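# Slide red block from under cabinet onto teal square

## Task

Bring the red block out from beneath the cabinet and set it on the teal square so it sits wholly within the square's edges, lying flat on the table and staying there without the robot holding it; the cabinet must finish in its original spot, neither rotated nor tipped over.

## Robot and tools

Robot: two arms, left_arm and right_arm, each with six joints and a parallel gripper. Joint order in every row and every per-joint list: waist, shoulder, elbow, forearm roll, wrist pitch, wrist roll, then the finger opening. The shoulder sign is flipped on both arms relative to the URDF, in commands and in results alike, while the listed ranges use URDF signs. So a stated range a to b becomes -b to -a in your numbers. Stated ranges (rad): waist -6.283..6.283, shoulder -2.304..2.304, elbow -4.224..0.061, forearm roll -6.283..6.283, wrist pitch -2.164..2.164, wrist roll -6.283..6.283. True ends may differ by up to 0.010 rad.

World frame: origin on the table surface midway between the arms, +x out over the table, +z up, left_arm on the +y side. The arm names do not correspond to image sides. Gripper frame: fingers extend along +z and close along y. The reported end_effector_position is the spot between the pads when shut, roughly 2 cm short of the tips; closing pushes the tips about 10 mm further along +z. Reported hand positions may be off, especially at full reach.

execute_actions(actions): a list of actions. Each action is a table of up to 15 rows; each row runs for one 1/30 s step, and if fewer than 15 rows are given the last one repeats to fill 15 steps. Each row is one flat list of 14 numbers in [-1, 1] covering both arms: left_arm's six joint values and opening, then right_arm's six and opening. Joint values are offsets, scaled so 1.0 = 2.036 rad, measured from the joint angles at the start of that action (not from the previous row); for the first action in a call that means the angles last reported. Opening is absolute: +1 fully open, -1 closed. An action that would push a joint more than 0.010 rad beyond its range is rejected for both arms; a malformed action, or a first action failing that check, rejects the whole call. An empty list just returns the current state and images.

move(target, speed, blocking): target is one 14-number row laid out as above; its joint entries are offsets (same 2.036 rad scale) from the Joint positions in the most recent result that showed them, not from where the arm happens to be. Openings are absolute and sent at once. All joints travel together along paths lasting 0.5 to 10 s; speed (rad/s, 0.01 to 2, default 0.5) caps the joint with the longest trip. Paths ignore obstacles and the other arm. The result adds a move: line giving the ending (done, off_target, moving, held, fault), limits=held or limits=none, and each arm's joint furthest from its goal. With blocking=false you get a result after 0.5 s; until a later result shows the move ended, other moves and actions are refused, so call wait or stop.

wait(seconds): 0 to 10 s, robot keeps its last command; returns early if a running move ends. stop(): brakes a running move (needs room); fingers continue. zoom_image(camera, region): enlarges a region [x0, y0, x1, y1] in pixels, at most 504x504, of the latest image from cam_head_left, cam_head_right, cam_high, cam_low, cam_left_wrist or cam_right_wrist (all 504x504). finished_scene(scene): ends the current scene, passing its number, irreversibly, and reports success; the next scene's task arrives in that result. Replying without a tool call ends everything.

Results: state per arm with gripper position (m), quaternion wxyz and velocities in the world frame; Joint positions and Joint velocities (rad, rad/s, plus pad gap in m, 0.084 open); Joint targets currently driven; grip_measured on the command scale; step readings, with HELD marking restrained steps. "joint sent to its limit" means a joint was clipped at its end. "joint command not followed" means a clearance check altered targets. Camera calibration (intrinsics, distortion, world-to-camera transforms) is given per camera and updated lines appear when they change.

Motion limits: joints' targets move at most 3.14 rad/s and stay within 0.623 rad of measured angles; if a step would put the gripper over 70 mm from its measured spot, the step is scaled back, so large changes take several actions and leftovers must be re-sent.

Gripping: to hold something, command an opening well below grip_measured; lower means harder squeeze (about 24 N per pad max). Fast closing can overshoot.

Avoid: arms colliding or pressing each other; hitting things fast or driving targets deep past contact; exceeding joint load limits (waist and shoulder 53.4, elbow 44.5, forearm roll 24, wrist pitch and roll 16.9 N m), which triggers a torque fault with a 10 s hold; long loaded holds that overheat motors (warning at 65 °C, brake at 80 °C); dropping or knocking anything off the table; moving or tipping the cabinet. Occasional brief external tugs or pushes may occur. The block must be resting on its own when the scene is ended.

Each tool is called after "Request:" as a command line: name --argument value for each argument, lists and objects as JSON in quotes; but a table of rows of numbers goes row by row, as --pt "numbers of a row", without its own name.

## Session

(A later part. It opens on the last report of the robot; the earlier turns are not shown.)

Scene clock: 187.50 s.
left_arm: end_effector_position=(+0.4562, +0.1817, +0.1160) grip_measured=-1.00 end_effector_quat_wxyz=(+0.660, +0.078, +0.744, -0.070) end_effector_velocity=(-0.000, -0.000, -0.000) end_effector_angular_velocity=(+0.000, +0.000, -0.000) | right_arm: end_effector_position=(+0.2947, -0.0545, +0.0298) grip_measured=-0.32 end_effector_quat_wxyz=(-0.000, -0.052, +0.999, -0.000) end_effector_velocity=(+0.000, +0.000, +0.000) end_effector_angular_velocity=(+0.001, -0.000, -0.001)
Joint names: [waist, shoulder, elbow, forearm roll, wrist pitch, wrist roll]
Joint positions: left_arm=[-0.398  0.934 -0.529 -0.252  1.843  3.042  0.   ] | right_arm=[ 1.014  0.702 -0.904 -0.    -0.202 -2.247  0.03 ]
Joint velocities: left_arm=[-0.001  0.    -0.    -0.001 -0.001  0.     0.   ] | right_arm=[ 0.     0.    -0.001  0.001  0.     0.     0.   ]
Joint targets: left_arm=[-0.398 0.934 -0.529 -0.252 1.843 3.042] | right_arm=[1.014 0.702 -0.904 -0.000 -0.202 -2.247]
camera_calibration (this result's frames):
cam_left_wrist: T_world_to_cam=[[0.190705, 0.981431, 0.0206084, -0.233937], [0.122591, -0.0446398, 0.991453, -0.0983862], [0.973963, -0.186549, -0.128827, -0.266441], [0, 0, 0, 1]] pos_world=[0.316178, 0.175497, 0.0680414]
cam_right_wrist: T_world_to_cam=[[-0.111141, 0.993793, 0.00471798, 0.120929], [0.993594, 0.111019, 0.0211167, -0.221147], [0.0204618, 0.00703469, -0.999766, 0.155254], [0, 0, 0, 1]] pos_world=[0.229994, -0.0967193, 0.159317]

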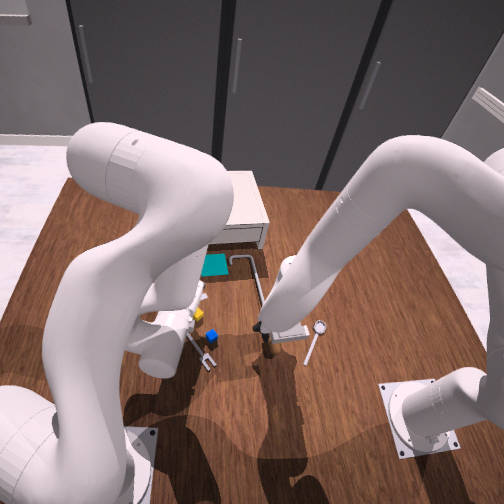

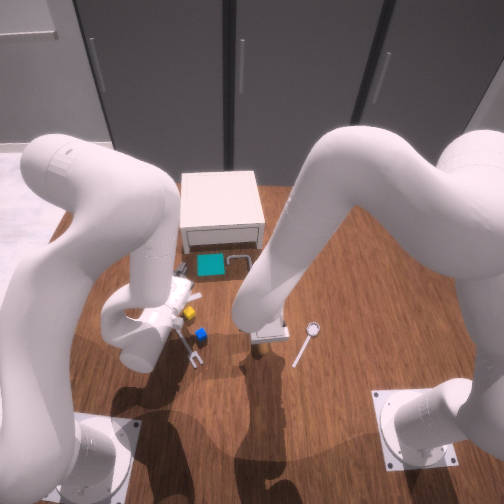

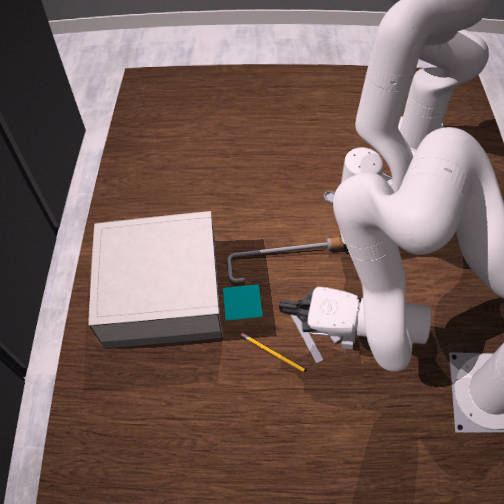

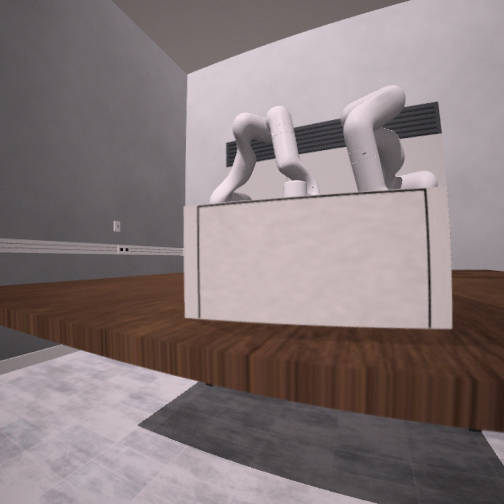

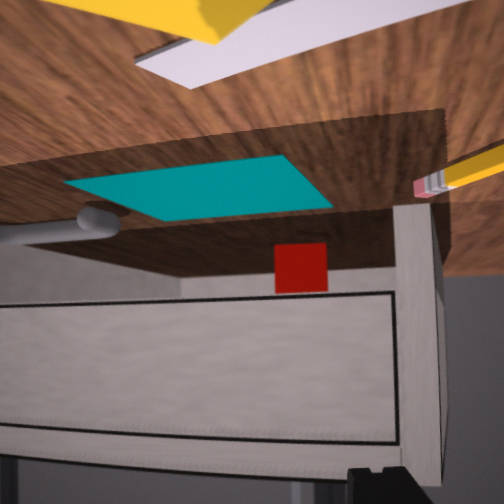

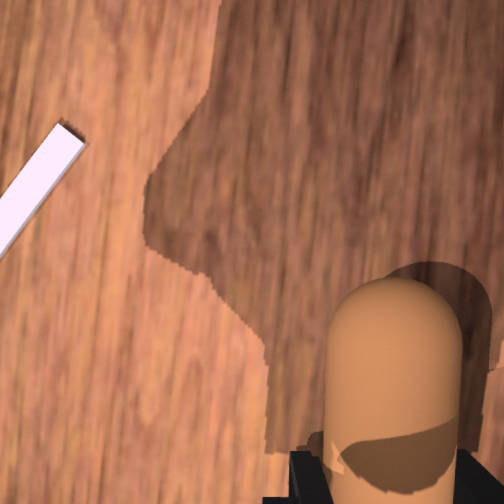

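Request:
execute_actions --actions '[]'

Scene clock: 238.87 s.
left_arm: end_effector_position=(+0.4562, +0.1817, +0.1160) grip_measured=-1.00 end_effector_quat_wxyz=(+0.660, +0.078, +0.744, -0.070) end_effector_velocity=(+0.000, -0.000, +0.000) end_effector_angular_velocity=(-0.000, -0.001, -0.000) | right_arm: end_effector_position=(+0.2947, -0.0545, +0.0298) grip_measured=-0.32 end_effector_quat_wxyz=(-0.000, -0.052, +0.999, -0.000) end_effector_velocity=(-0.000, +0.000, -0.000) end_effector_angular_velocity=(-0.000, +0.000, +0.000)
Joint names: [waist, shoulder, elbow, forearm roll, wrist pitch, wrist roll]
Joint positions: left_arm=[-0.398  0.934 -0.529 -0.252  1.843  3.042  0.   ] | right_arm=[ 1.014  0.702 -0.904 -0.    -0.202 -2.247  0.03 ]
Joint velocities: left_arm=[ 0.    -0.001  0.     0.     0.     0.     0.   ] | right_arm=[ 0.001  0.     0.     0.     0.     0.    -0.   ]
Joint targets: left_arm=[-0.398 0.934 -0.529 -0.252 1.843 3.042] | right_arm=[1.014 0.702 -0.904 -0.000 -0.202 -2.247]
camera_calibration (this result's frames):
cam_left_wrist: T_world_to_cam=[[0.190705, 0.981431, 0.0206086, -0.233937], [0.122591, -0.0446401, 0.991453, -0.0983862], [0.973963, -0.186549, -0.128828, -0.266441], [0, 0, 0, 1]] pos_world=[0.316178, 0.175497, 0.0680413]
cam_right_wrist: T_world_to_cam=[[-0.111142, 0.993793, 0.00472107, 0.120928], [0.993594, 0.111019, 0.0211193, -0.221148], [0.0204641, 0.00703805, -0.999766, 0.155254], [0, 0, 0, 1]] pos_world=[0.229994, -0.0967185, 0.159317]

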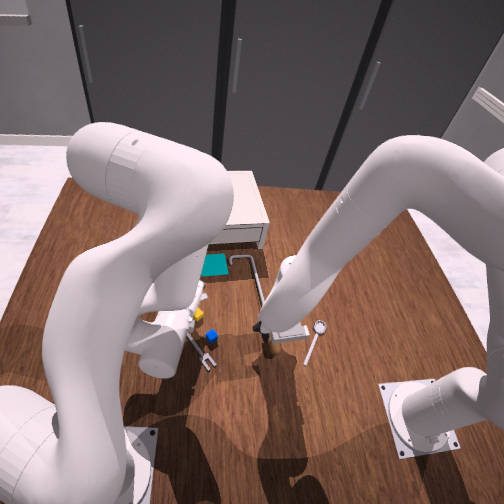

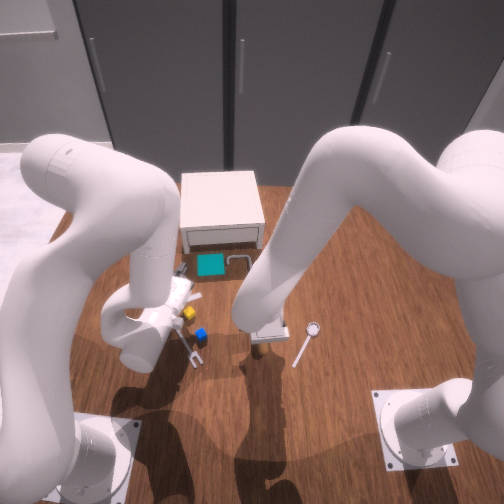

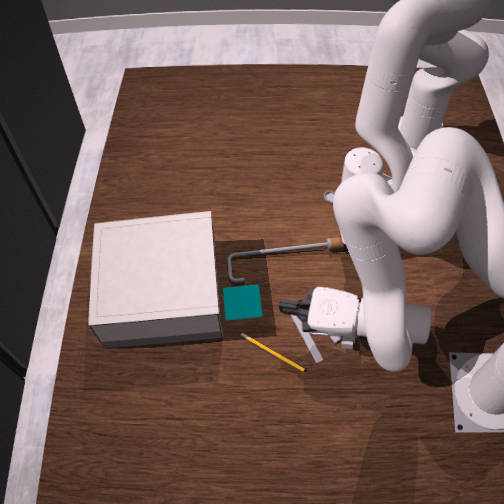

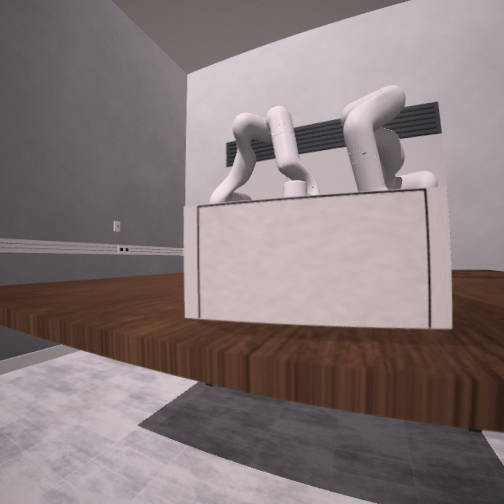

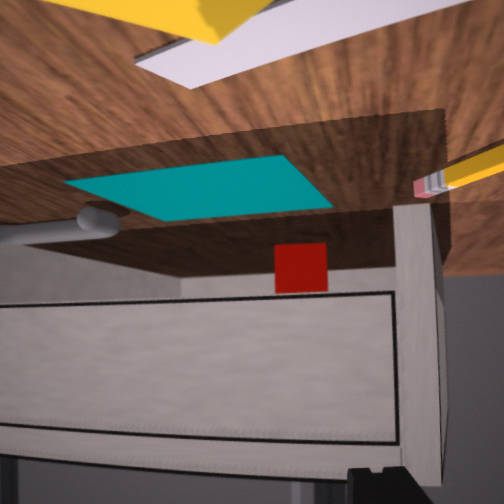

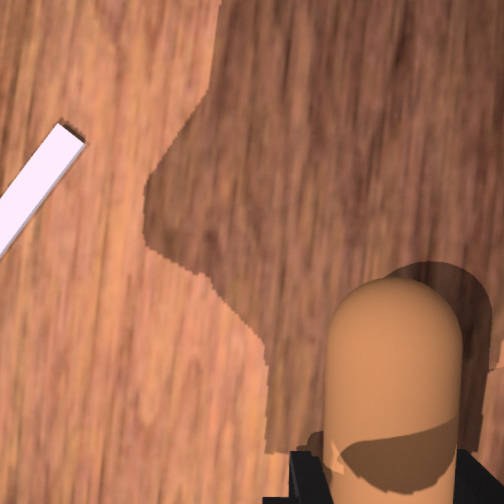

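Request:
execute_actions --actions '[]'

Scene clock: 245.87 s.
left_arm: end_effector_position=(+0.4562, +0.1817, +0.1160) grip_measured=-1.00 end_effector_quat_wxyz=(+0.660, +0.078, +0.744, -0.070) end_effector_velocity=(+0.000, -0.000, +0.000) end_effector_angular_velocity=(-0.000, -0.000, -0.000) | right_arm: end_effector_position=(+0.2947, -0.0545, +0.0298) grip_measured=-0.32 end_effector_quat_wxyz=(-0.000, -0.052, +0.999, -0.000) end_effector_velocity=(-0.000, -0.001, -0.001) end_effector_angular_velocity=(-0.001, +0.001, +0.000)
Joint names: [waist, shoulder, elbow, forearm roll, wrist pitch, wrist roll]
Joint positions: left_arm=[-0.398  0.934 -0.529 -0.252  1.843  3.042  0.   ] | right_arm=[ 1.014  0.702 -0.904 -0.    -0.202 -2.247  0.03 ]
Joint velocities: left_arm=[-0.  0. -0.  0.  0. -0.  0.] | right_arm=[-0.001  0.003 -0.    -0.001  0.001  0.     0.   ]
Joint targets: left_arm=[-0.398 0.934 -0.529 -0.252 1.843 3.042] | right_arm=[1.014 0.702 -0.904 -0.000 -0.202 -2.247]
camera_calibration (this result's frames):
cam_left_wrist: T_world_to_cam=[[0.190705, 0.981431, 0.0206086, -0.233937], [0.122591, -0.0446401, 0.991453, -0.0983862], [0.973963, -0.186549, -0.128828, -0.266441], [0, 0, 0, 1]] pos_world=[0.316178, 0.175497, 0.0680413]
cam_right_wrist: T_world_to_cam=[[-0.111141, 0.993793, 0.0047214, 0.120928], [0.993594, 0.111018, 0.0211195, -0.221148], [0.0204642, 0.00703839, -0.999766, 0.155254], [0, 0, 0, 1]] pos_world=[0.229994, -0.0967184, 0.159317]

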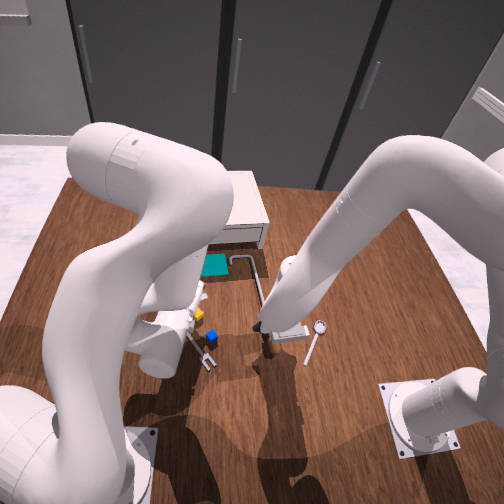

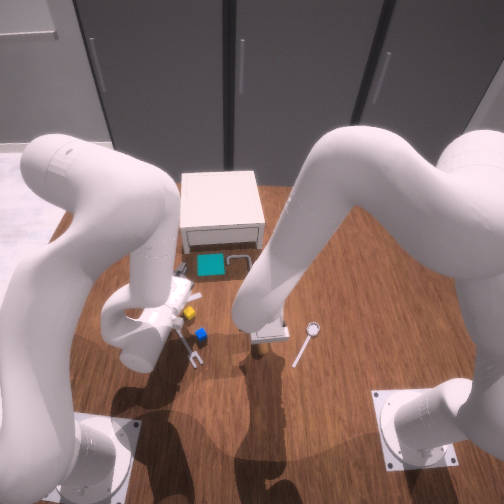

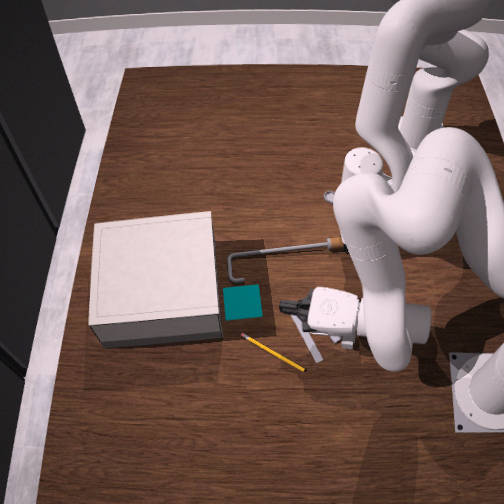

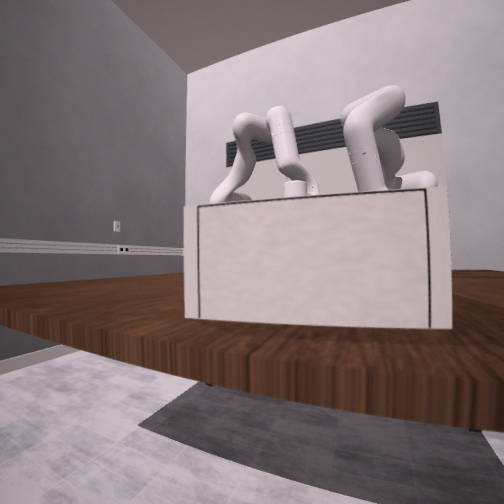

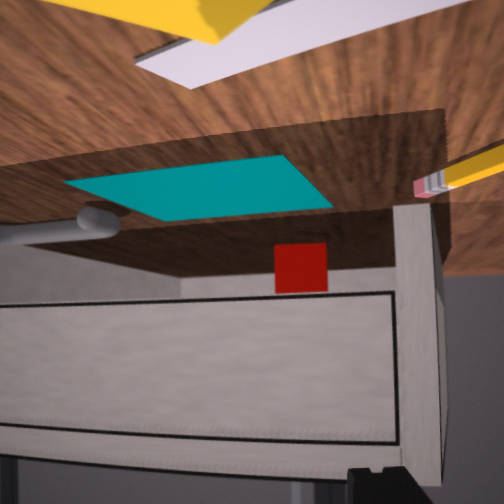

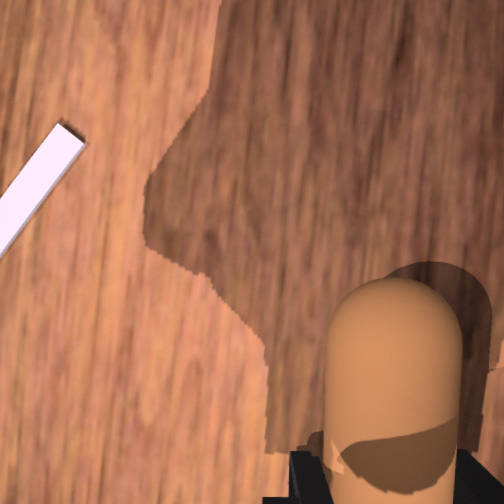

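Request:
execute_actions --actions '[[[0,0,0,0,0,0,-1,-0.0003,0.0002,-0.0003,0,-0.0001,-0.0003,-1],[0,0,0,0,0,0,-1,-0.0012,0.0006,-0.0014,0,-0.0008,-0.0012,-1],[0,0,0,0,0,0,-1,-0.0026,0.0014,-0.0031,0,-0.0017,-0.0027,-1],[0,0,0,0,0,0,-1,-0.0046,0.0025,-0.0054,0,-0.0029,-0.0048,-1],[0,0,0,0,0,0,-1,-0.0070,0.0039,-0.0083,0,-0.0044,-0.0073,-1],[0,0,0,0,0,0,-1,-0.0098,0.0056,-0.0118,0,-0.0062,-0.0102,-1],[0,0,0,0,0,0,-1,-0.0131,0.0075,-0.0159,0,-0.0084,-0.0137,-1],[0,0,0,0,0,0,-1,-0.0167,0.0097,-0.0205,0,-0.0108,-0.0174,-1],[0,0,0,0,0,0,-1,-0.0206,0.0121,-0.0256,0,-0.0135,-0.0215,-1],[0,0,0,0,0,0,-1,-0.0247,0.0148,-0.0313,0,-0.0165,-0.0258,-1],[0,0,0,0,0,0,-1,-0.0291,0.0177,-0.0375,0,-0.0198,-0.0304,-1],[0,0,0,0,0,0,-1,-0.0337,0.0209,-0.0441,0,-0.0232,-0.0352,-1],[0,0,0,0,0,0,-1,-0.0384,0.0242,-0.0511,0,-0.0269,-0.0401,-1],[0,0,0,0,0,0,-1,-0.0432,0.0278,-0.0585,0,-0.0307,-0.0452,-1],[0,0,0,0,0,0,-1,-0.0482,0.0315,-0.0663,0,-0.0348,-0.0504,-1]],[[0,0,0,0,0,0,-1,-0.0235,0.0171,-0.0357,0,-0.0186,-0.0246,-1],[0,0,0,0,0,0,-1,-0.0285,0.0212,-0.0443,0,-0.0231,-0.0299,-1],[0,0,0,0,0,0,-1,-0.0335,0.0256,-0.0533,0,-0.0277,-0.0351,-1],[0,0,0,0,0,0,-1,-0.0384,0.0300,-0.0625,0,-0.0325,-0.0403,-1],[0,0,0,0,0,0,-1,-0.0433,0.0346,-0.0720,0,-0.0374,-0.0455,-1],[0,0,0,0,0,0,-1,-0.0480,0.0393,-0.0817,0,-0.0424,-0.0504,-1],[0,0,0,0,0,0,-1,-0.0527,0.0441,-0.0915,0,-0.0474,-0.0554,-1],[0,0,0,0,0,0,-1,-0.0573,0.0489,-0.1014,0,-0.0525,-0.0603,-1],[0,0,0,0,0,0,-1,-0.0617,0.0538,-0.1114,0,-0.0576,-0.0649,-1],[0,0,0,0,0,0,-1,-0.0660,0.0588,-0.1215,0,-0.0627,-0.0695,-1],[0,0,0,0,0,0,-1,-0.0701,0.0637,-0.1316,0,-0.0679,-0.0739,-1],[0,0,0,0,0,0,-1,-0.0740,0.0687,-0.1417,0,-0.0730,-0.0780,-1],[0,0,0,0,0,0,-1,-0.0777,0.0736,-0.1517,0,-0.0781,-0.0820,-1],[0,0,0,0,0,0,-1,-0.0812,0.0784,-0.1614,0,-0.0830,-0.0857,-1],[0,0,0,0,0,0,-1,-0.0846,0.0831,-0.1708,0,-0.0877,-0.0893,-1]],[[0,0,0,0,0,0,-1,-0.0190,0.0244,-0.0496,0,-0.0252,-0.0203,-1],[0,0,0,0,0,0,-1,-0.0219,0.0286,-0.0581,0,-0.0295,-0.0234,-1],[0,0,0,0,0,0,-1,-0.0245,0.0327,-0.0663,0,-0.0336,-0.0262,-1],[0,0,0,0,0,0,-1,-0.0269,0.0364,-0.0738,0,-0.0374,-0.0287,-1],[0,0,0,0,0,0,-1,-0.0291,0.0399,-0.0809,0,-0.0410,-0.0311,-1],[0,0,0,0,0,0,-1,-0.0310,0.0433,-0.0877,0,-0.0444,-0.0331,-1],[0,0,0,0,0,0,-1,-0.0322,0.0466,-0.0943,0,-0.0477,-0.0345,-1],[0,0,0,0,0,0,-1,-0.0326,0.0499,-0.1009,0,-0.0510,-0.0350,-1],[0,0,0,0,0,0,-1,-0.0320,0.0532,-0.1075,0,-0.0543,-0.0344,-1],[0,0,0,0,0,0,-1,-0.0306,0.0566,-0.1140,0,-0.0574,-0.0331,-1],[0,0,0,0,0,0,-1,-0.0285,0.0599,-0.1206,0,-0.0607,-0.0310,-1],[0,0,0,0,0,0,-1,-0.0257,0.0632,-0.1271,0,-0.0639,-0.0283,-1],[0,0,0,0,0,0,-1,-0.0224,0.0665,-0.1336,0,-0.0671,-0.0250,-1],[0,0,0,0,0,0,-1,-0.0189,0.0699,-0.1403,0,-0.0704,-0.0215,-1],[0,0,0,0,0,0,-1,-0.0153,0.0734,-0.1473,0,-0.0739,-0.0179,-1]],[[0,0,0,0,0,0,-1,0.0140,0.0182,-0.0359,0,-0.0177,0.0139,-1],[0,0,0,0,0,0,-1,0.0177,0.0222,-0.0439,0,-0.0217,0.0176,-1],[0,0,0,0,0,0,-1,0.0213,0.0264,-0.0521,0,-0.0257,0.0212,-1],[0,0,0,0,0,0,-1,0.0247,0.0305,-0.0601,0,-0.0296,0.0246,-1],[0,0,0,0,0,0,-1,0.0280,0.0344,-0.0678,0,-0.0334,0.0279,-1],[0,0,0,0,0,0,-1,0.0310,0.0382,-0.0752,0,-0.0370,0.0309,-1],[0,0,0,0,0,0,-1,0.0337,0.0417,-0.0820,0,-0.0403,0.0336,-1],[0,0,0,0,0,0,-1,0.0360,0.0447,-0.0879,0,-0.0432,0.0359,-1],[0,0,0,0,0,0,-1,0.0379,0.0473,-0.0930,0,-0.0457,0.0378,-1],[0,0,0,0,0,0,-1,0.0393,0.0493,-0.0969,0,-0.0476,0.0392,-1],[0,0,0,0,0,0,-1,0.0402,0.0506,-0.0994,0,-0.0488,0.0401,-1],[0,0,0,0,0,0,-1,0.0405,0.0510,-0.1002,0,-0.0492,0.0404,-1]]]'

Scene clock: 262.00 s.
left_arm: end_effector_position=(+0.4562, +0.1817, +0.1160) grip_measured=-1.00 end_effector_quat_wxyz=(+0.660, +0.078, +0.744, -0.070) end_effector_velocity=(-0.000, -0.000, +0.000) end_effector_angular_velocity=(-0.000, -0.000, -0.000) | right_arm: end_effector_position=(+0.5138, +0.0585, +0.0327) grip_measured=-0.32 end_effector_quat_wxyz=(-0.000, -0.060, +0.998, -0.000) end_effector_velocity=(-0.004, +0.038, -0.001) end_effector_angular_velocity=(-0.004, +0.003, -0.006)
Joint names: [waist, shoulder, elbow, forearm roll, wrist pitch, wrist roll]
Joint positions: left_arm=[-0.398  0.934 -0.529 -0.252  1.843  3.042  0.   ] | right_arm=[ 0.839  1.087 -1.683  0.    -0.597 -2.437  0.03 ]
Joint velocities: left_arm=[-0.    -0.     0.    -0.     0.001 -0.     0.   ] | right_arm=[ 0.041  0.061 -0.118 -0.    -0.062  0.047 -0.   ]
Joint targets: left_arm=[-0.398 0.934 -0.529 -0.252 1.843 3.042] | right_arm=[0.843 1.092 -1.694 -0.000 -0.603 -2.433]
Step readings (joint positions; steps 1 to 15: 1st action; 16 to 30: 2nd action; 31 to 45: 3rd action; 46 to 60: 4th action):
0: left_arm=[-0.398 0.934 -0.529 -0.252 1.843 3.042] | right_arm=[1.014 0.702 -0.904 -0.000 -0.202 -2.247]
1: left_arm=[-0.398 0.934 -0.529 -0.252 1.843 3.042] | right_arm=[1.014 0.702 -0.904 -0.000 -0.202 -2.247]
2: left_arm=[-0.398 0.934 -0.529 -0.252 1.843 3.042] | right_arm=[1.014 0.702 -0.904 -0.000 -0.202 -2.247]
4: left_arm=[-0.398 0.934 -0.529 -0.252 1.843 3.042] | right_arm=[1.012 0.703 -0.906 -0.000 -0.204 -2.249]
8: left_arm=[-0.398 0.934 -0.529 -0.252 1.843 3.042] | right_arm=[1.001 0.710 -0.919 -0.000 -0.211 -2.261]
15: left_arm=[-0.398 0.934 -0.529 -0.252 1.843 3.042] | right_arm=[0.953 0.740 -0.983 -0.000 -0.244 -2.310]
16: left_arm=[-0.398 0.934 -0.529 -0.252 1.843 3.042] | right_arm=[0.944 0.746 -0.996 -0.000 -0.251 -2.320]
17: left_arm=[-0.398 0.934 -0.529 -0.252 1.843 3.042] | right_arm=[0.935 0.753 -1.010 -0.000 -0.258 -2.329]
19: left_arm=[-0.398 0.934 -0.529 -0.252 1.843 3.042] | right_arm=[0.916 0.767 -1.040 0.000 -0.274 -2.349]
23: left_arm=[-0.398 0.934 -0.529 -0.252 1.843 3.042] | right_arm=[0.877 0.800 -1.109 0.000 -0.309 -2.390]
30: left_arm=[-0.398 0.934 -0.529 -0.252 1.843 3.042] | right_arm=[0.814 0.867 -1.246 0.000 -0.380 -2.457]
31: left_arm=[-0.398 0.934 -0.529 -0.252 1.843 3.042] | right_arm=[0.806 0.877 -1.266 0.000 -0.390 -2.466]
32: left_arm=[-0.398 0.934 -0.529 -0.252 1.843 3.042] | right_arm=[0.798 0.887 -1.286 0.000 -0.400 -2.474]
34: left_arm=[-0.398 0.934 -0.529 -0.252 1.843 3.042] | right_arm=[0.784 0.906 -1.324 0.000 -0.419 -2.489]
38: left_arm=[-0.398 0.934 -0.529 -0.252 1.843 3.042] | right_arm=[0.762 0.939 -1.391 0.000 -0.453 -2.513]
45: left_arm=[-0.398 0.934 -0.529 -0.252 1.843 3.042] | right_arm=[0.761 0.988 -1.490 -0.000 -0.502 -2.515]
46: left_arm=[-0.398 0.934 -0.529 -0.252 1.843 3.042] | right_arm=[0.766 0.995 -1.503 0.000 -0.509 -2.510]
47: left_arm=[-0.398 0.934 -0.529 -0.252 1.843 3.042] | right_arm=[0.771 1.002 -1.517 0.000 -0.516 -2.505]
49: left_arm=[-0.398 0.934 -0.529 -0.252 1.843 3.042] | right_arm=[0.783 1.017 -1.547 0.000 -0.531 -2.493]
53: left_arm=[-0.398 0.934 -0.529 -0.252 1.843 3.042] | right_arm=[0.810 1.049 -1.609 0.000 -0.561 -2.466]
60: Joint positions above
camera_calibration (this result's frames):
cam_left_wrist: T_world_to_cam=[[0.190705, 0.981431, 0.020609, -0.233937], [0.122591, -0.0446404, 0.991453, -0.0983861], [0.973963, -0.186549, -0.128827, -0.266442], [0, 0, 0, 1]] pos_world=[0.316178, 0.175497, 0.0680414]
cam_right_wrist: T_world_to_cam=[[-0.126338, 0.991975, 0.00482316, 0.0408709], [0.991782, 0.126212, 0.020947, -0.4514], [0.0201701, 0.00742993, -0.999769, 0.152937], [0, 0, 0, 1]] pos_world=[0.449769, 0.0152928, 0.16216]

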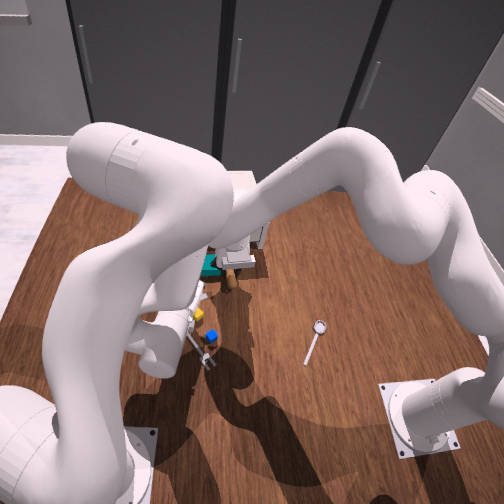

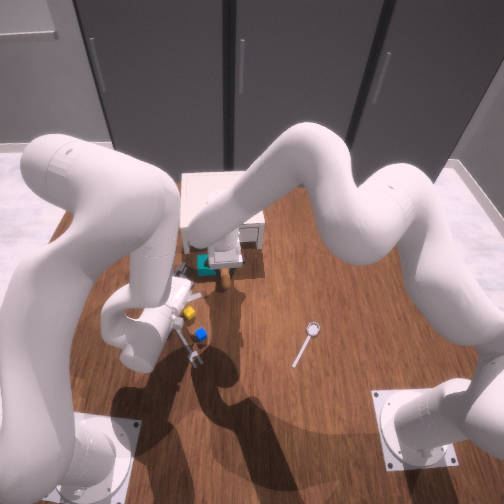

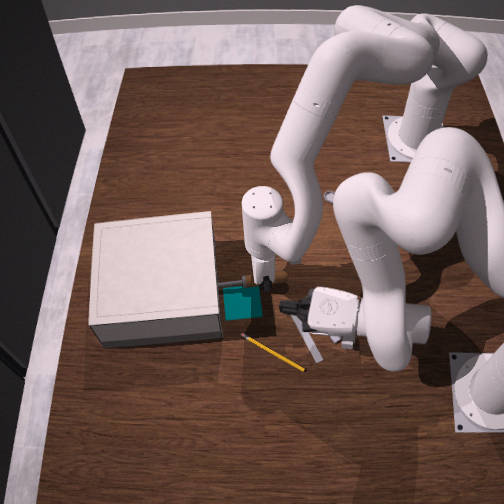

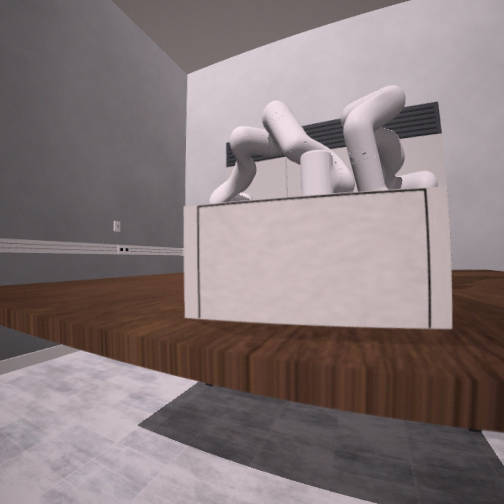

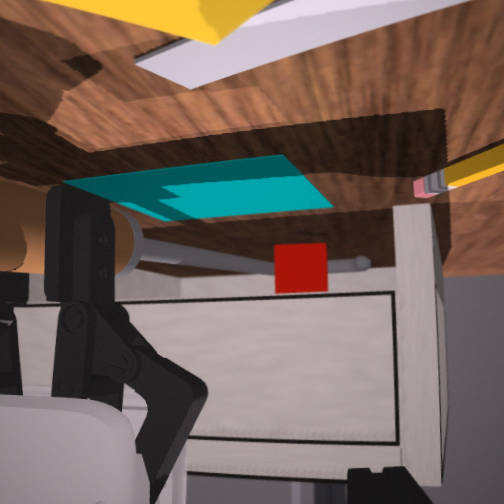

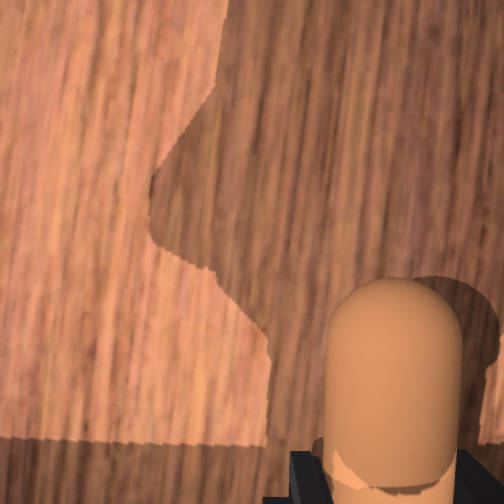

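Request:
execute_actions --actions '[]'

Scene clock: 319.03 s.
left_arm: end_effector_position=(+0.4562, +0.1817, +0.1160) grip_measured=-1.00 end_effector_quat_wxyz=(+0.660, +0.078, +0.744, -0.070) end_effector_velocity=(+0.000, +0.000, -0.000) end_effector_angular_velocity=(+0.000, +0.001, +0.000) | right_arm: end_effector_position=(+0.5135, +0.0620, +0.0328) grip_measured=-0.32 end_effector_quat_wxyz=(-0.000, -0.059, +0.998, -0.000) end_effector_velocity=(-0.001, -0.000, -0.001) end_effector_angular_velocity=(-0.002, +0.002, +0.000)
Joint names: [waist, shoulder, elbow, forearm roll, wrist pitch, wrist roll]
Joint positions: left_arm=[-0.398  0.934 -0.529 -0.252  1.843  3.042  0.   ] | right_arm=[ 0.843  1.092 -1.694 -0.    -0.603 -2.433  0.03 ]
Joint velocities: left_arm=[ 0.    -0.    -0.     0.    -0.001  0.     0.   ] | right_arm=[ 0.     0.001  0.     0.    -0.001 -0.     0.   ]
Joint targets: left_arm=[-0.398 0.934 -0.529 -0.252 1.843 3.042] | right_arm=[0.843 1.092 -1.694 -0.000 -0.603 -2.433]
camera_calibration (this result's frames):
cam_left_wrist: T_world_to_cam=[[0.190705, 0.981431, 0.0206088, -0.233937], [0.122591, -0.0446403, 0.991453, -0.0983861], [0.973963, -0.186549, -0.128828, -0.266441], [0, 0, 0, 1]] pos_world=[0.316178, 0.175497, 0.0680413]
cam_right_wrist: T_world_to_cam=[[-0.125909, 0.99203, 0.00475308, 0.037124], [0.991837, 0.125785, 0.0208954, -0.451504], [0.020131, 0.0073452, -0.99977, 0.153038], [0, 0, 0, 1]] pos_world=[0.449412, 0.01884, 0.162261]

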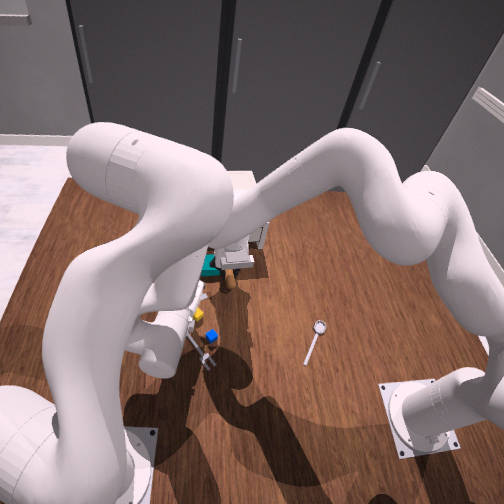

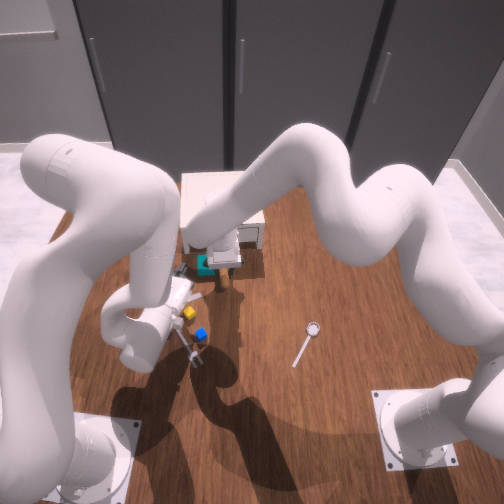

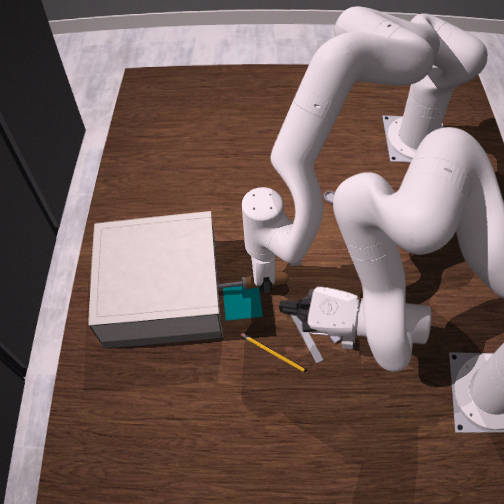

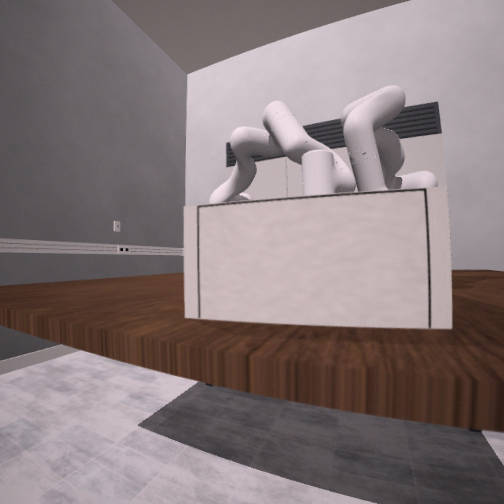

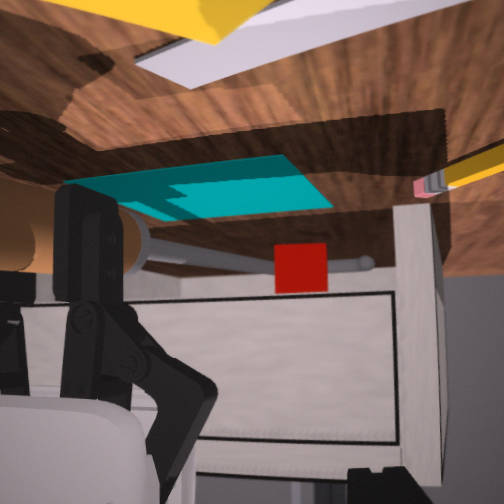

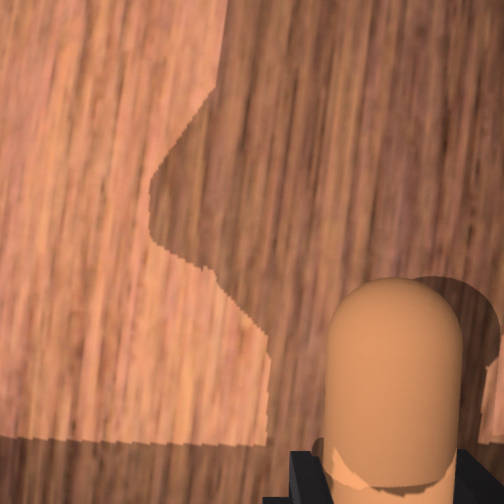

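Request:
execute_actions --actions '[[[0,0,0,0,0,0,-1,0.0001,-0.0003,0.0005,0,0.0003,0.0001,-1],[0,0,0,0,0,0,-1,0.0006,-0.0010,0.0021,0,0.0010,0.0006,-1],[0,0,0,0,0,0,-1,0.0012,-0.0023,0.0045,0,0.0022,0.0012,-1],[0,0,0,0,0,0,-1,0.0022,-0.0040,0.0079,0,0.0039,0.0022,-1],[0,0,0,0,0,0,-1,0.0033,-0.0062,0.0121,0,0.0060,0.0033,-1],[0,0,0,0,0,0,-1,0.0047,-0.0087,0.0171,0,0.0084,0.0047,-1],[0,0,0,0,0,0,-1,0.0064,-0.0116,0.0228,0,0.0112,0.0064,-1],[0,0,0,0,0,0,-1,0.0082,-0.0147,0.0291,0,0.0144,0.0082,-1],[0,0,0,0,0,0,-1,0.0103,-0.0182,0.0360,0,0.0178,0.0103,-1],[0,0,0,0,0,0,-1,0.0126,-0.0220,0.0434,0,0.0214,0.0126,-1],[0,0,0,0,0,0,-1,0.0150,-0.0259,0.0512,0,0.0253,0.0150,-1],[0,0,0,0,0,0,-1,0.0177,-0.0301,0.0594,0,0.0294,0.0177,-1],[0,0,0,0,0,0,-1,0.0205,-0.0343,0.0679,0,0.0336,0.0205,-1],[0,0,0,0,0,0,-1,0.0235,-0.0388,0.0767,0,0.0379,0.0235,-1],[0,0,0,0,0,0,-1,0.0267,-0.0433,0.0857,0,0.0424,0.0267,-1]],[[0,0,0,0,0,0,-1,0.0144,-0.0213,0.0425,0,0.0212,0.0144,-1],[0,0,0,0,0,0,-1,0.0179,-0.0260,0.0517,0,0.0258,0.0179,-1],[0,0,0,0,0,0,-1,0.0215,-0.0306,0.0610,0,0.0304,0.0215,-1],[0,0,0,0,0,0,-1,0.0253,-0.0352,0.0703,0,0.0351,0.0253,-1],[0,0,0,0,0,0,-1,0.0292,-0.0399,0.0796,0,0.0397,0.0292,-1],[0,0,0,0,0,0,-1,0.0332,-0.0444,0.0888,0,0.0443,0.0332,-1],[0,0,0,0,0,0,-1,0.0374,-0.0489,0.0979,0,0.0489,0.0374,-1],[0,0,0,0,0,0,-1,0.0416,-0.0534,0.1068,0,0.0534,0.0416,-1],[0,0,0,0,0,0,-1,0.0458,-0.0578,0.1156,0,0.0579,0.0458,-1],[0,0,0,0,0,0,-1,0.0502,-0.0620,0.1242,0,0.0622,0.0502,-1],[0,0,0,0,0,0,-1,0.0546,-0.0662,0.1326,0,0.0665,0.0546,-1],[0,0,0,0,0,0,-1,0.0590,-0.0702,0.1408,0,0.0706,0.0590,-1],[0,0,0,0,0,0,-1,0.0634,-0.0741,0.1487,0,0.0747,0.0634,-1],[0,0,0,0,0,0,-1,0.0679,-0.0778,0.1563,0,0.0786,0.0679,-1],[0,0,0,0,0,0,-1,0.0723,-0.0814,0.1637,0,0.0823,0.0723,-1]],[[0,0,0,0,0,0,-1,0.0223,-0.0197,0.0401,0,0.0204,0.0223,-1],[0,0,0,0,0,0,-1,0.0266,-0.0230,0.0468,0,0.0238,0.0266,-1],[0,0,0,0,0,0,-1,0.0308,-0.0261,0.0531,0,0.0271,0.0308,-1],[0,0,0,0,0,0,-1,0.0348,-0.0290,0.0591,0,0.0301,0.0348,-1],[0,0,0,0,0,0,-1,0.0388,-0.0317,0.0647,0,0.0330,0.0388,-1],[0,0,0,0,0,0,-1,0.0425,-0.0342,0.0699,0,0.0357,0.0425,-1],[0,0,0,0,0,0,-1,0.0461,-0.0366,0.0748,0,0.0382,0.0461,-1],[0,0,0,0,0,0,-1,0.0494,-0.0387,0.0792,0,0.0405,0.0494,-1],[0,0,0,0,0,0,-1,0.0526,-0.0406,0.0832,0,0.0426,0.0526,-1],[0,0,0,0,0,0,-1,0.0554,-0.0424,0.0868,0,0.0444,0.0554,-1],[0,0,0,0,0,0,-1,0.0579,-0.0439,0.0899,0,0.0461,0.0579,-1],[0,0,0,0,0,0,-1,0.0601,-0.0452,0.0926,0,0.0475,0.0601,-1],[0,0,0,0,0,0,-1,0.0620,-0.0462,0.0949,0,0.0487,0.0620,-1],[0,0,0,0,0,0,-1,0.0635,-0.0471,0.0967,0,0.0496,0.0635,-1],[0,0,0,0,0,0,-1,0.0646,-0.0477,0.0979,0,0.0502,0.0646,-1]],[[0,0,0,0,0,0,-1,0.0089,-0.0054,0.0112,0,0.0058,0.0089,-1],[0,0,0,0,0,0,-1,0.0091,-0.0055,0.0115,0,0.0060,0.0091,-1],[0,0,0,0,0,0,-1,0.0089,-0.0053,0.0113,0,0.0060,0.0089,-1],[0,0,0,0,0,0,-1,0.0085,-0.0048,0.0106,0,0.0059,0.0085,-1],[0,0,0,0,0,0,-1,0.0078,-0.0040,0.0097,0,0.0057,0.0078,-1],[0,0,0,0,0,0,-1,0.0069,-0.0030,0.0086,0,0.0056,0.0069,-1],[0,0,0,0,0,0,-1,0.0060,-0.0019,0.0073,0,0.0054,0.0060,-1],[0,0,0,0,0,0,-1,0.0050,-0.0008,0.0059,0,0.0052,0.0050,-1],[0,0,0,0,0,0,-1,0.0040,0.0003,0.0047,0,0.0050,0.0040,-1],[0,0,0,0,0,0,-1,0.0032,0.0012,0.0035,0,0.0048,0.0032,-1],[0,0,0,0,0,0,-1,0.0025,0.0020,0.0026,0,0.0046,0.0025,-1],[0,0,0,0,0,0,-1,0.0020,0.0024,0.0019,0,0.0044,0.0020,-1],[0,0,0,0,0,0,-1,0.0018,0.0026,0.0017,0,0.0043,0.0018,-1]]]'

Scene clock: 332.73 s.
left_arm: end_effector_position=(+0.4562, +0.1817, +0.1160) grip_measured=-1.00 end_effector_quat_wxyz=(+0.660, +0.078, +0.744, -0.070) end_effector_velocity=(-0.000, -0.001, +0.000) end_effector_angular_velocity=(-0.000, -0.000, -0.001) | right_arm: end_effector_position=(+0.2913, +0.0354, +0.0266) grip_measured=-0.32 end_effector_quat_wxyz=(-0.000, -0.059, +0.998, -0.000) end_effector_velocity=(+0.015, +0.001, -0.007) end_effector_angular_velocity=(-0.002, +0.002, -0.001)
Joint names: [waist, shoulder, elbow, forearm roll, wrist pitch, wrist roll]
Joint positions: left_arm=[-0.398  0.934 -0.529 -0.252  1.843  3.042  0.   ] | right_arm=[ 1.106  0.822 -1.137 -0.    -0.316 -2.17   0.03 ]
Joint velocities: left_arm=[-0.002 -0.    -0.    -0.    -0.    -0.001  0.   ] | right_arm=[-0.023  0.027 -0.032  0.002 -0.007 -0.024 -0.   ]
Joint targets: left_arm=[-0.398 0.934 -0.529 -0.252 1.843 3.042] | right_arm=[1.104 0.824 -1.139 -0.000 -0.316 -2.172]
Step readings (joint positions; steps 1 to 15: 1st action; 16 to 30: 2nd action; 31 to 45: 3rd action; 46 to 60: 4th action):
0: left_arm=[-0.398 0.934 -0.529 -0.252 1.843 3.042] | right_arm=[0.843 1.092 -1.694 -0.000 -0.603 -2.433]
1: left_arm=[-0.398 0.934 -0.529 -0.252 1.843 3.042] | right_arm=[0.843 1.092 -1.694 -0.000 -0.603 -2.433]
2: left_arm=[-0.398 0.934 -0.529 -0.252 1.843 3.042] | right_arm=[0.843 1.092 -1.694 -0.000 -0.602 -2.433]
4: left_arm=[-0.398 0.934 -0.529 -0.252 1.843 3.042] | right_arm=[0.844 1.091 -1.691 -0.000 -0.601 -2.432]
8: left_arm=[-0.398 0.934 -0.529 -0.252 1.843 3.042] | right_arm=[0.849 1.081 -1.672 -0.000 -0.591 -2.427]
15: left_arm=[-0.398 0.934 -0.529 -0.252 1.843 3.042] | right_arm=[0.874 1.039 -1.588 -0.000 -0.550 -2.401]
16: left_arm=[-0.398 0.934 -0.529 -0.252 1.843 3.042] | right_arm=[0.880 1.031 -1.572 -0.000 -0.542 -2.396]
17: left_arm=[-0.398 0.934 -0.529 -0.252 1.843 3.042] | right_arm=[0.885 1.022 -1.556 -0.000 -0.534 -2.391]
19: left_arm=[-0.398 0.934 -0.529 -0.252 1.843 3.042] | right_arm=[0.897 1.005 -1.521 -0.000 -0.517 -2.378]
23: left_arm=[-0.398 0.934 -0.529 -0.252 1.843 3.042] | right_arm=[0.926 0.969 -1.448 -0.000 -0.481 -2.350]
30: left_arm=[-0.398 0.934 -0.529 -0.252 1.843 3.042] | right_arm=[0.985 0.906 -1.323 -0.000 -0.417 -2.291]
31: left_arm=[-0.398 0.934 -0.529 -0.252 1.843 3.042] | right_arm=[0.994 0.898 -1.306 -0.000 -0.409 -2.282]
32: left_arm=[-0.398 0.934 -0.529 -0.252 1.843 3.042] | right_arm=[1.002 0.890 -1.290 -0.000 -0.401 -2.273]
34: left_arm=[-0.398 0.934 -0.529 -0.252 1.843 3.042] | right_arm=[1.020 0.875 -1.259 -0.000 -0.385 -2.256]
38: left_arm=[-0.398 0.934 -0.529 -0.252 1.843 3.042] | right_arm=[1.054 0.849 -1.206 -0.000 -0.358 -2.222]
45: left_arm=[-0.398 0.934 -0.529 -0.252 1.843 3.042] | right_arm=[1.100 0.818 -1.143 -0.000 -0.325 -2.176]
46: left_arm=[-0.398 0.934 -0.529 -0.252 1.843 3.042] | right_arm=[1.105 0.816 -1.137 -0.000 -0.322 -2.171]
47: left_arm=[-0.398 0.934 -0.529 -0.252 1.843 3.042] | right_arm=[1.109 0.814 -1.133 -0.000 -0.320 -2.167]
49: left_arm=[-0.398 0.934 -0.529 -0.252 1.843 3.042] | right_arm=[1.114 0.811 -1.126 -0.000 -0.316 -2.162]
53: left_arm=[-0.398 0.934 -0.529 -0.252 1.843 3.042] | right_arm=[1.115 0.811 -1.125 -0.000 -0.314 -2.161]
60: Joint positions above
camera_calibration (this result's frames):
cam_left_wrist: T_world_to_cam=[[0.190705, 0.981431, 0.0206092, -0.233937], [0.122591, -0.0446408, 0.991453, -0.098386], [0.973962, -0.186549, -0.128828, -0.266441], [0, 0, 0, 1]] pos_world=[0.316178, 0.175497, 0.0680412]
cam_right_wrist: T_world_to_cam=[[-0.125933, 0.992026, 0.0050742, 0.035527], [0.991824, 0.125798, 0.0214566, -0.227695], [0.0206472, 0.00773481, -0.999757, 0.151369], [0, 0, 0, 1]] pos_world=[0.227182, -0.00777104, 0.156038]

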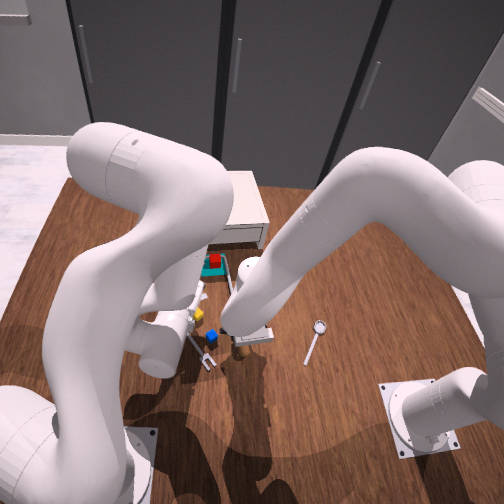

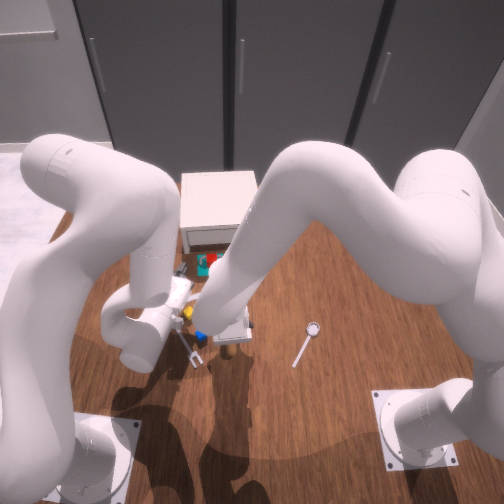

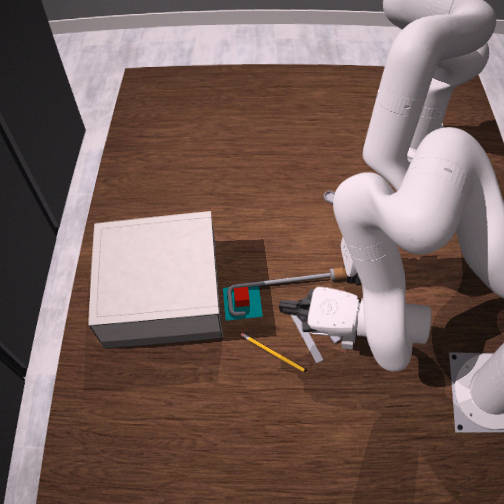

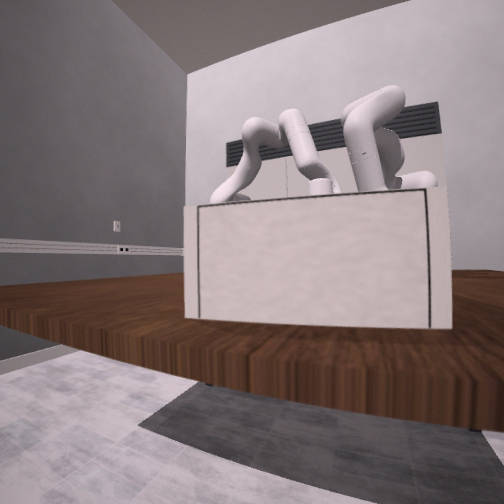

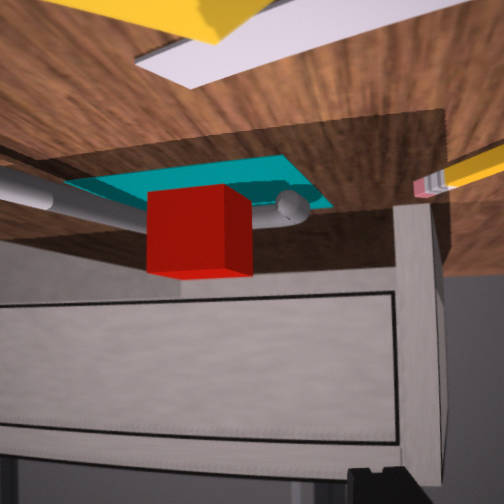

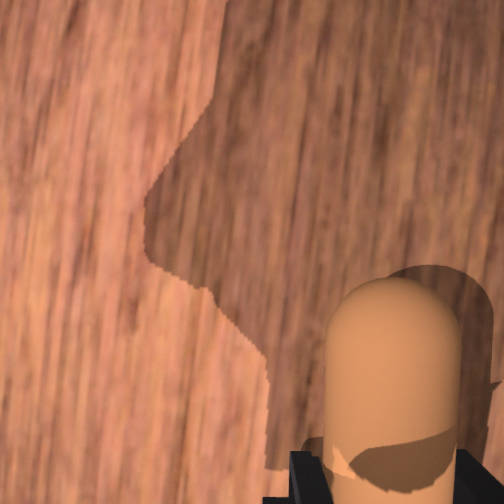

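Request:
zoom_image --camera "cam_high" --region '[200, 260, 290, 340]'

Region (200, 260, 290, 340) of cam_high's 504x504 image, scaled by 5.600, with more detail than that image has.

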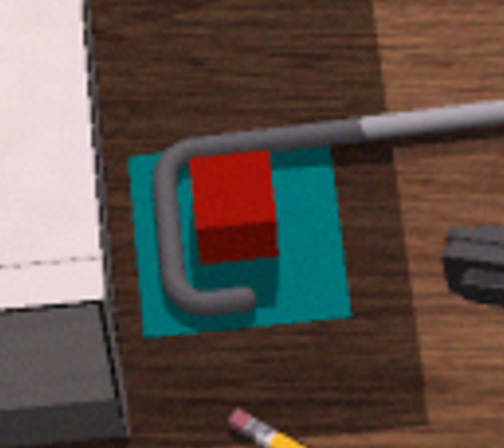

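Request:
execute_actions --actions '[[[0,0,0,0,0,0,-1,-0.001,0.001,-0.001,0,0,-0.001,-0.6],[0,0,0,0,0,0,-1,-0.001,0.001,-0.001,0,0,-0.001,-0.4],[0,0,0,0,0,0,-1,-0.001,0.001,-0.001,0,0,-0.001,-0.3],[0,0,0,0,0,0,-1,-0.001,0.001,-0.001,0,0,-0.001,-0.22],[0,0,0,0,0,0,-1,-0.001,0.001,-0.001,0,0,-0.001,-0.14],[0,0,0,0,0,0,-1,-0.001,0.001,-0.001,0,0,-0.001,-0.05],[0,0,0,0,0,0,-1,-0.001,0.001,-0.001,0,0,-0.001,0.05],[0,0,0,0,0,0,-1,-0.001,0.001,-0.001,0,0,-0.001,0.14],[0,0,0,0,0,0,-1,-0.001,0.001,-0.001,0,0,-0.001,0.21],[0,0,0,0,0,0,-1,-0.001,0.001,-0.001,0,0,-0.001,0.25]]]'

Scene clock: 338.73 s.
left_arm: end_effector_position=(+0.4562, +0.1817, +0.1160) grip_measured=-1.00 end_effector_quat_wxyz=(+0.660, +0.078, +0.744, -0.070) end_effector_velocity=(-0.000, +0.000, +0.000) end_effector_angular_velocity=(-0.000, -0.001, +0.000) | right_arm: end_effector_position=(+0.2925, +0.0353, +0.0259) grip_measured=+0.24 end_effector_quat_wxyz=(-0.000, -0.059, +0.998, -0.000) end_effector_velocity=(+0.000, +0.001, +0.001) end_effector_angular_velocity=(+0.002, -0.001, +0.000)
Joint names: [waist, shoulder, elbow, forearm roll, wrist pitch, wrist roll]
Joint positions: left_arm=[-0.398  0.934 -0.529 -0.252  1.843  3.042  0.   ] | right_arm=[ 1.104  0.824 -1.139 -0.    -0.316 -2.172  0.054]
Joint velocities: left_arm=[ 0.     0.001  0.     0.     0.002 -0.     0.   ] | right_arm=[ 0.001 -0.001 -0.001  0.001  0.    -0.     0.003]
Joint targets: left_arm=[-0.398 0.934 -0.529 -0.252 1.843 3.042] | right_arm=[1.104 0.824 -1.139 -0.000 -0.316 -2.172]
Step readings (joint positions):
0: left_arm=[-0.398 0.934 -0.529 -0.252 1.843 3.042] | right_arm=[1.104 0.824 -1.139 -0.000 -0.316 -2.172]
1: left_arm=[-0.398 0.934 -0.529 -0.252 1.843 3.042] | right_arm=[1.104 0.824 -1.139 -0.000 -0.316 -2.172]
2: left_arm=[-0.398 0.934 -0.529 -0.252 1.843 3.042] | right_arm=[1.104 0.824 -1.139 -0.000 -0.316 -2.172]
4: left_arm=[-0.398 0.934 -0.529 -0.252 1.843 3.042] | right_arm=[1.104 0.824 -1.139 -0.000 -0.316 -2.172]
8: left_arm=[-0.398 0.934 -0.529 -0.252 1.843 3.042] | right_arm=[1.104 0.824 -1.138 -0.000 -0.316 -2.172]
15: Joint positions above
camera_calibration (this result's frames):
cam_left_wrist: T_world_to_cam=[[0.190705, 0.981431, 0.0206094, -0.233937], [0.122591, -0.044641, 0.991453, -0.0983859], [0.973962, -0.186549, -0.128828, -0.266441], [0, 0, 0, 1]] pos_world=[0.316178, 0.175497, 0.0680412]
cam_right_wrist: T_world_to_cam=[[-0.125897, 0.992031, 0.00490665, 0.0358271], [0.99183, 0.125766, 0.0213457, -0.228892], [0.0205585, 0.00755392, -0.99976, 0.150703], [0, 0, 0, 1]] pos_world=[0.228434, -0.00789328, 0.155377]

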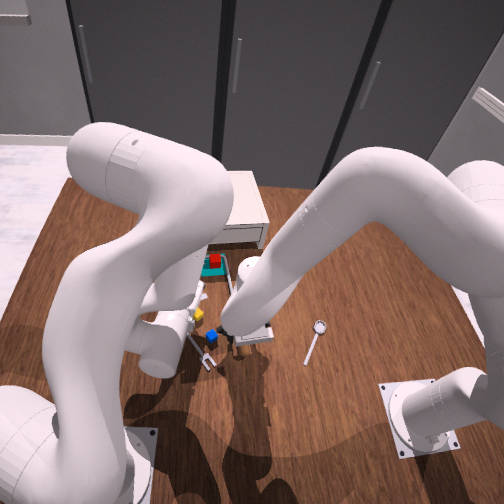

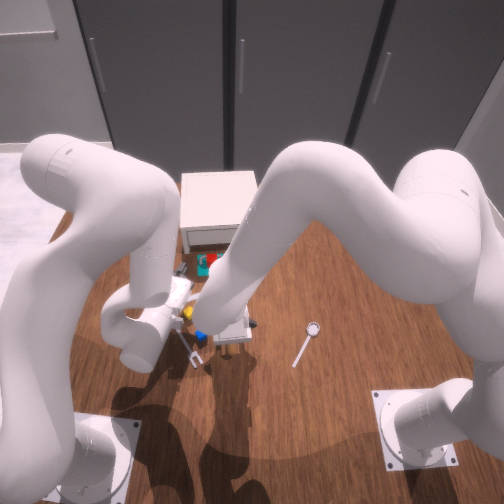

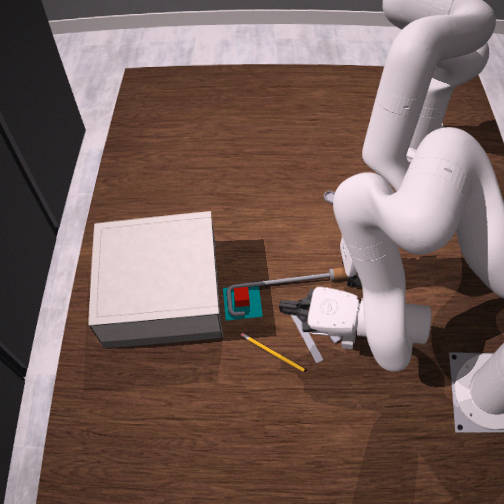

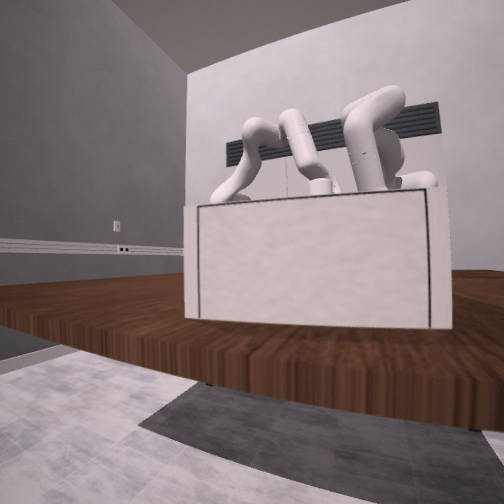

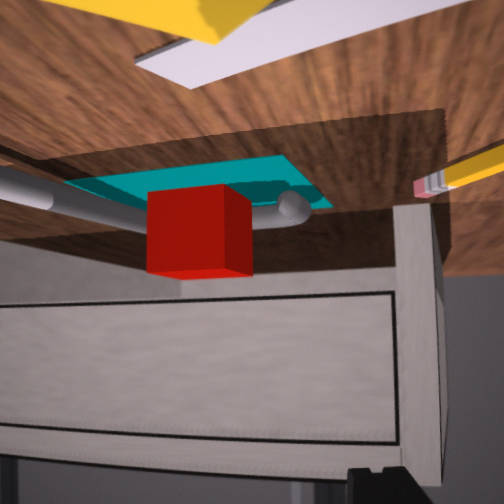

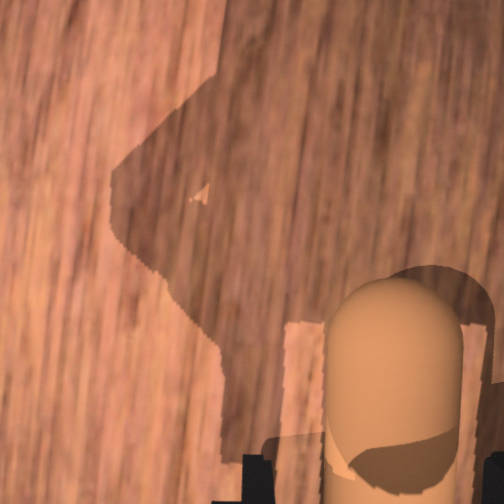

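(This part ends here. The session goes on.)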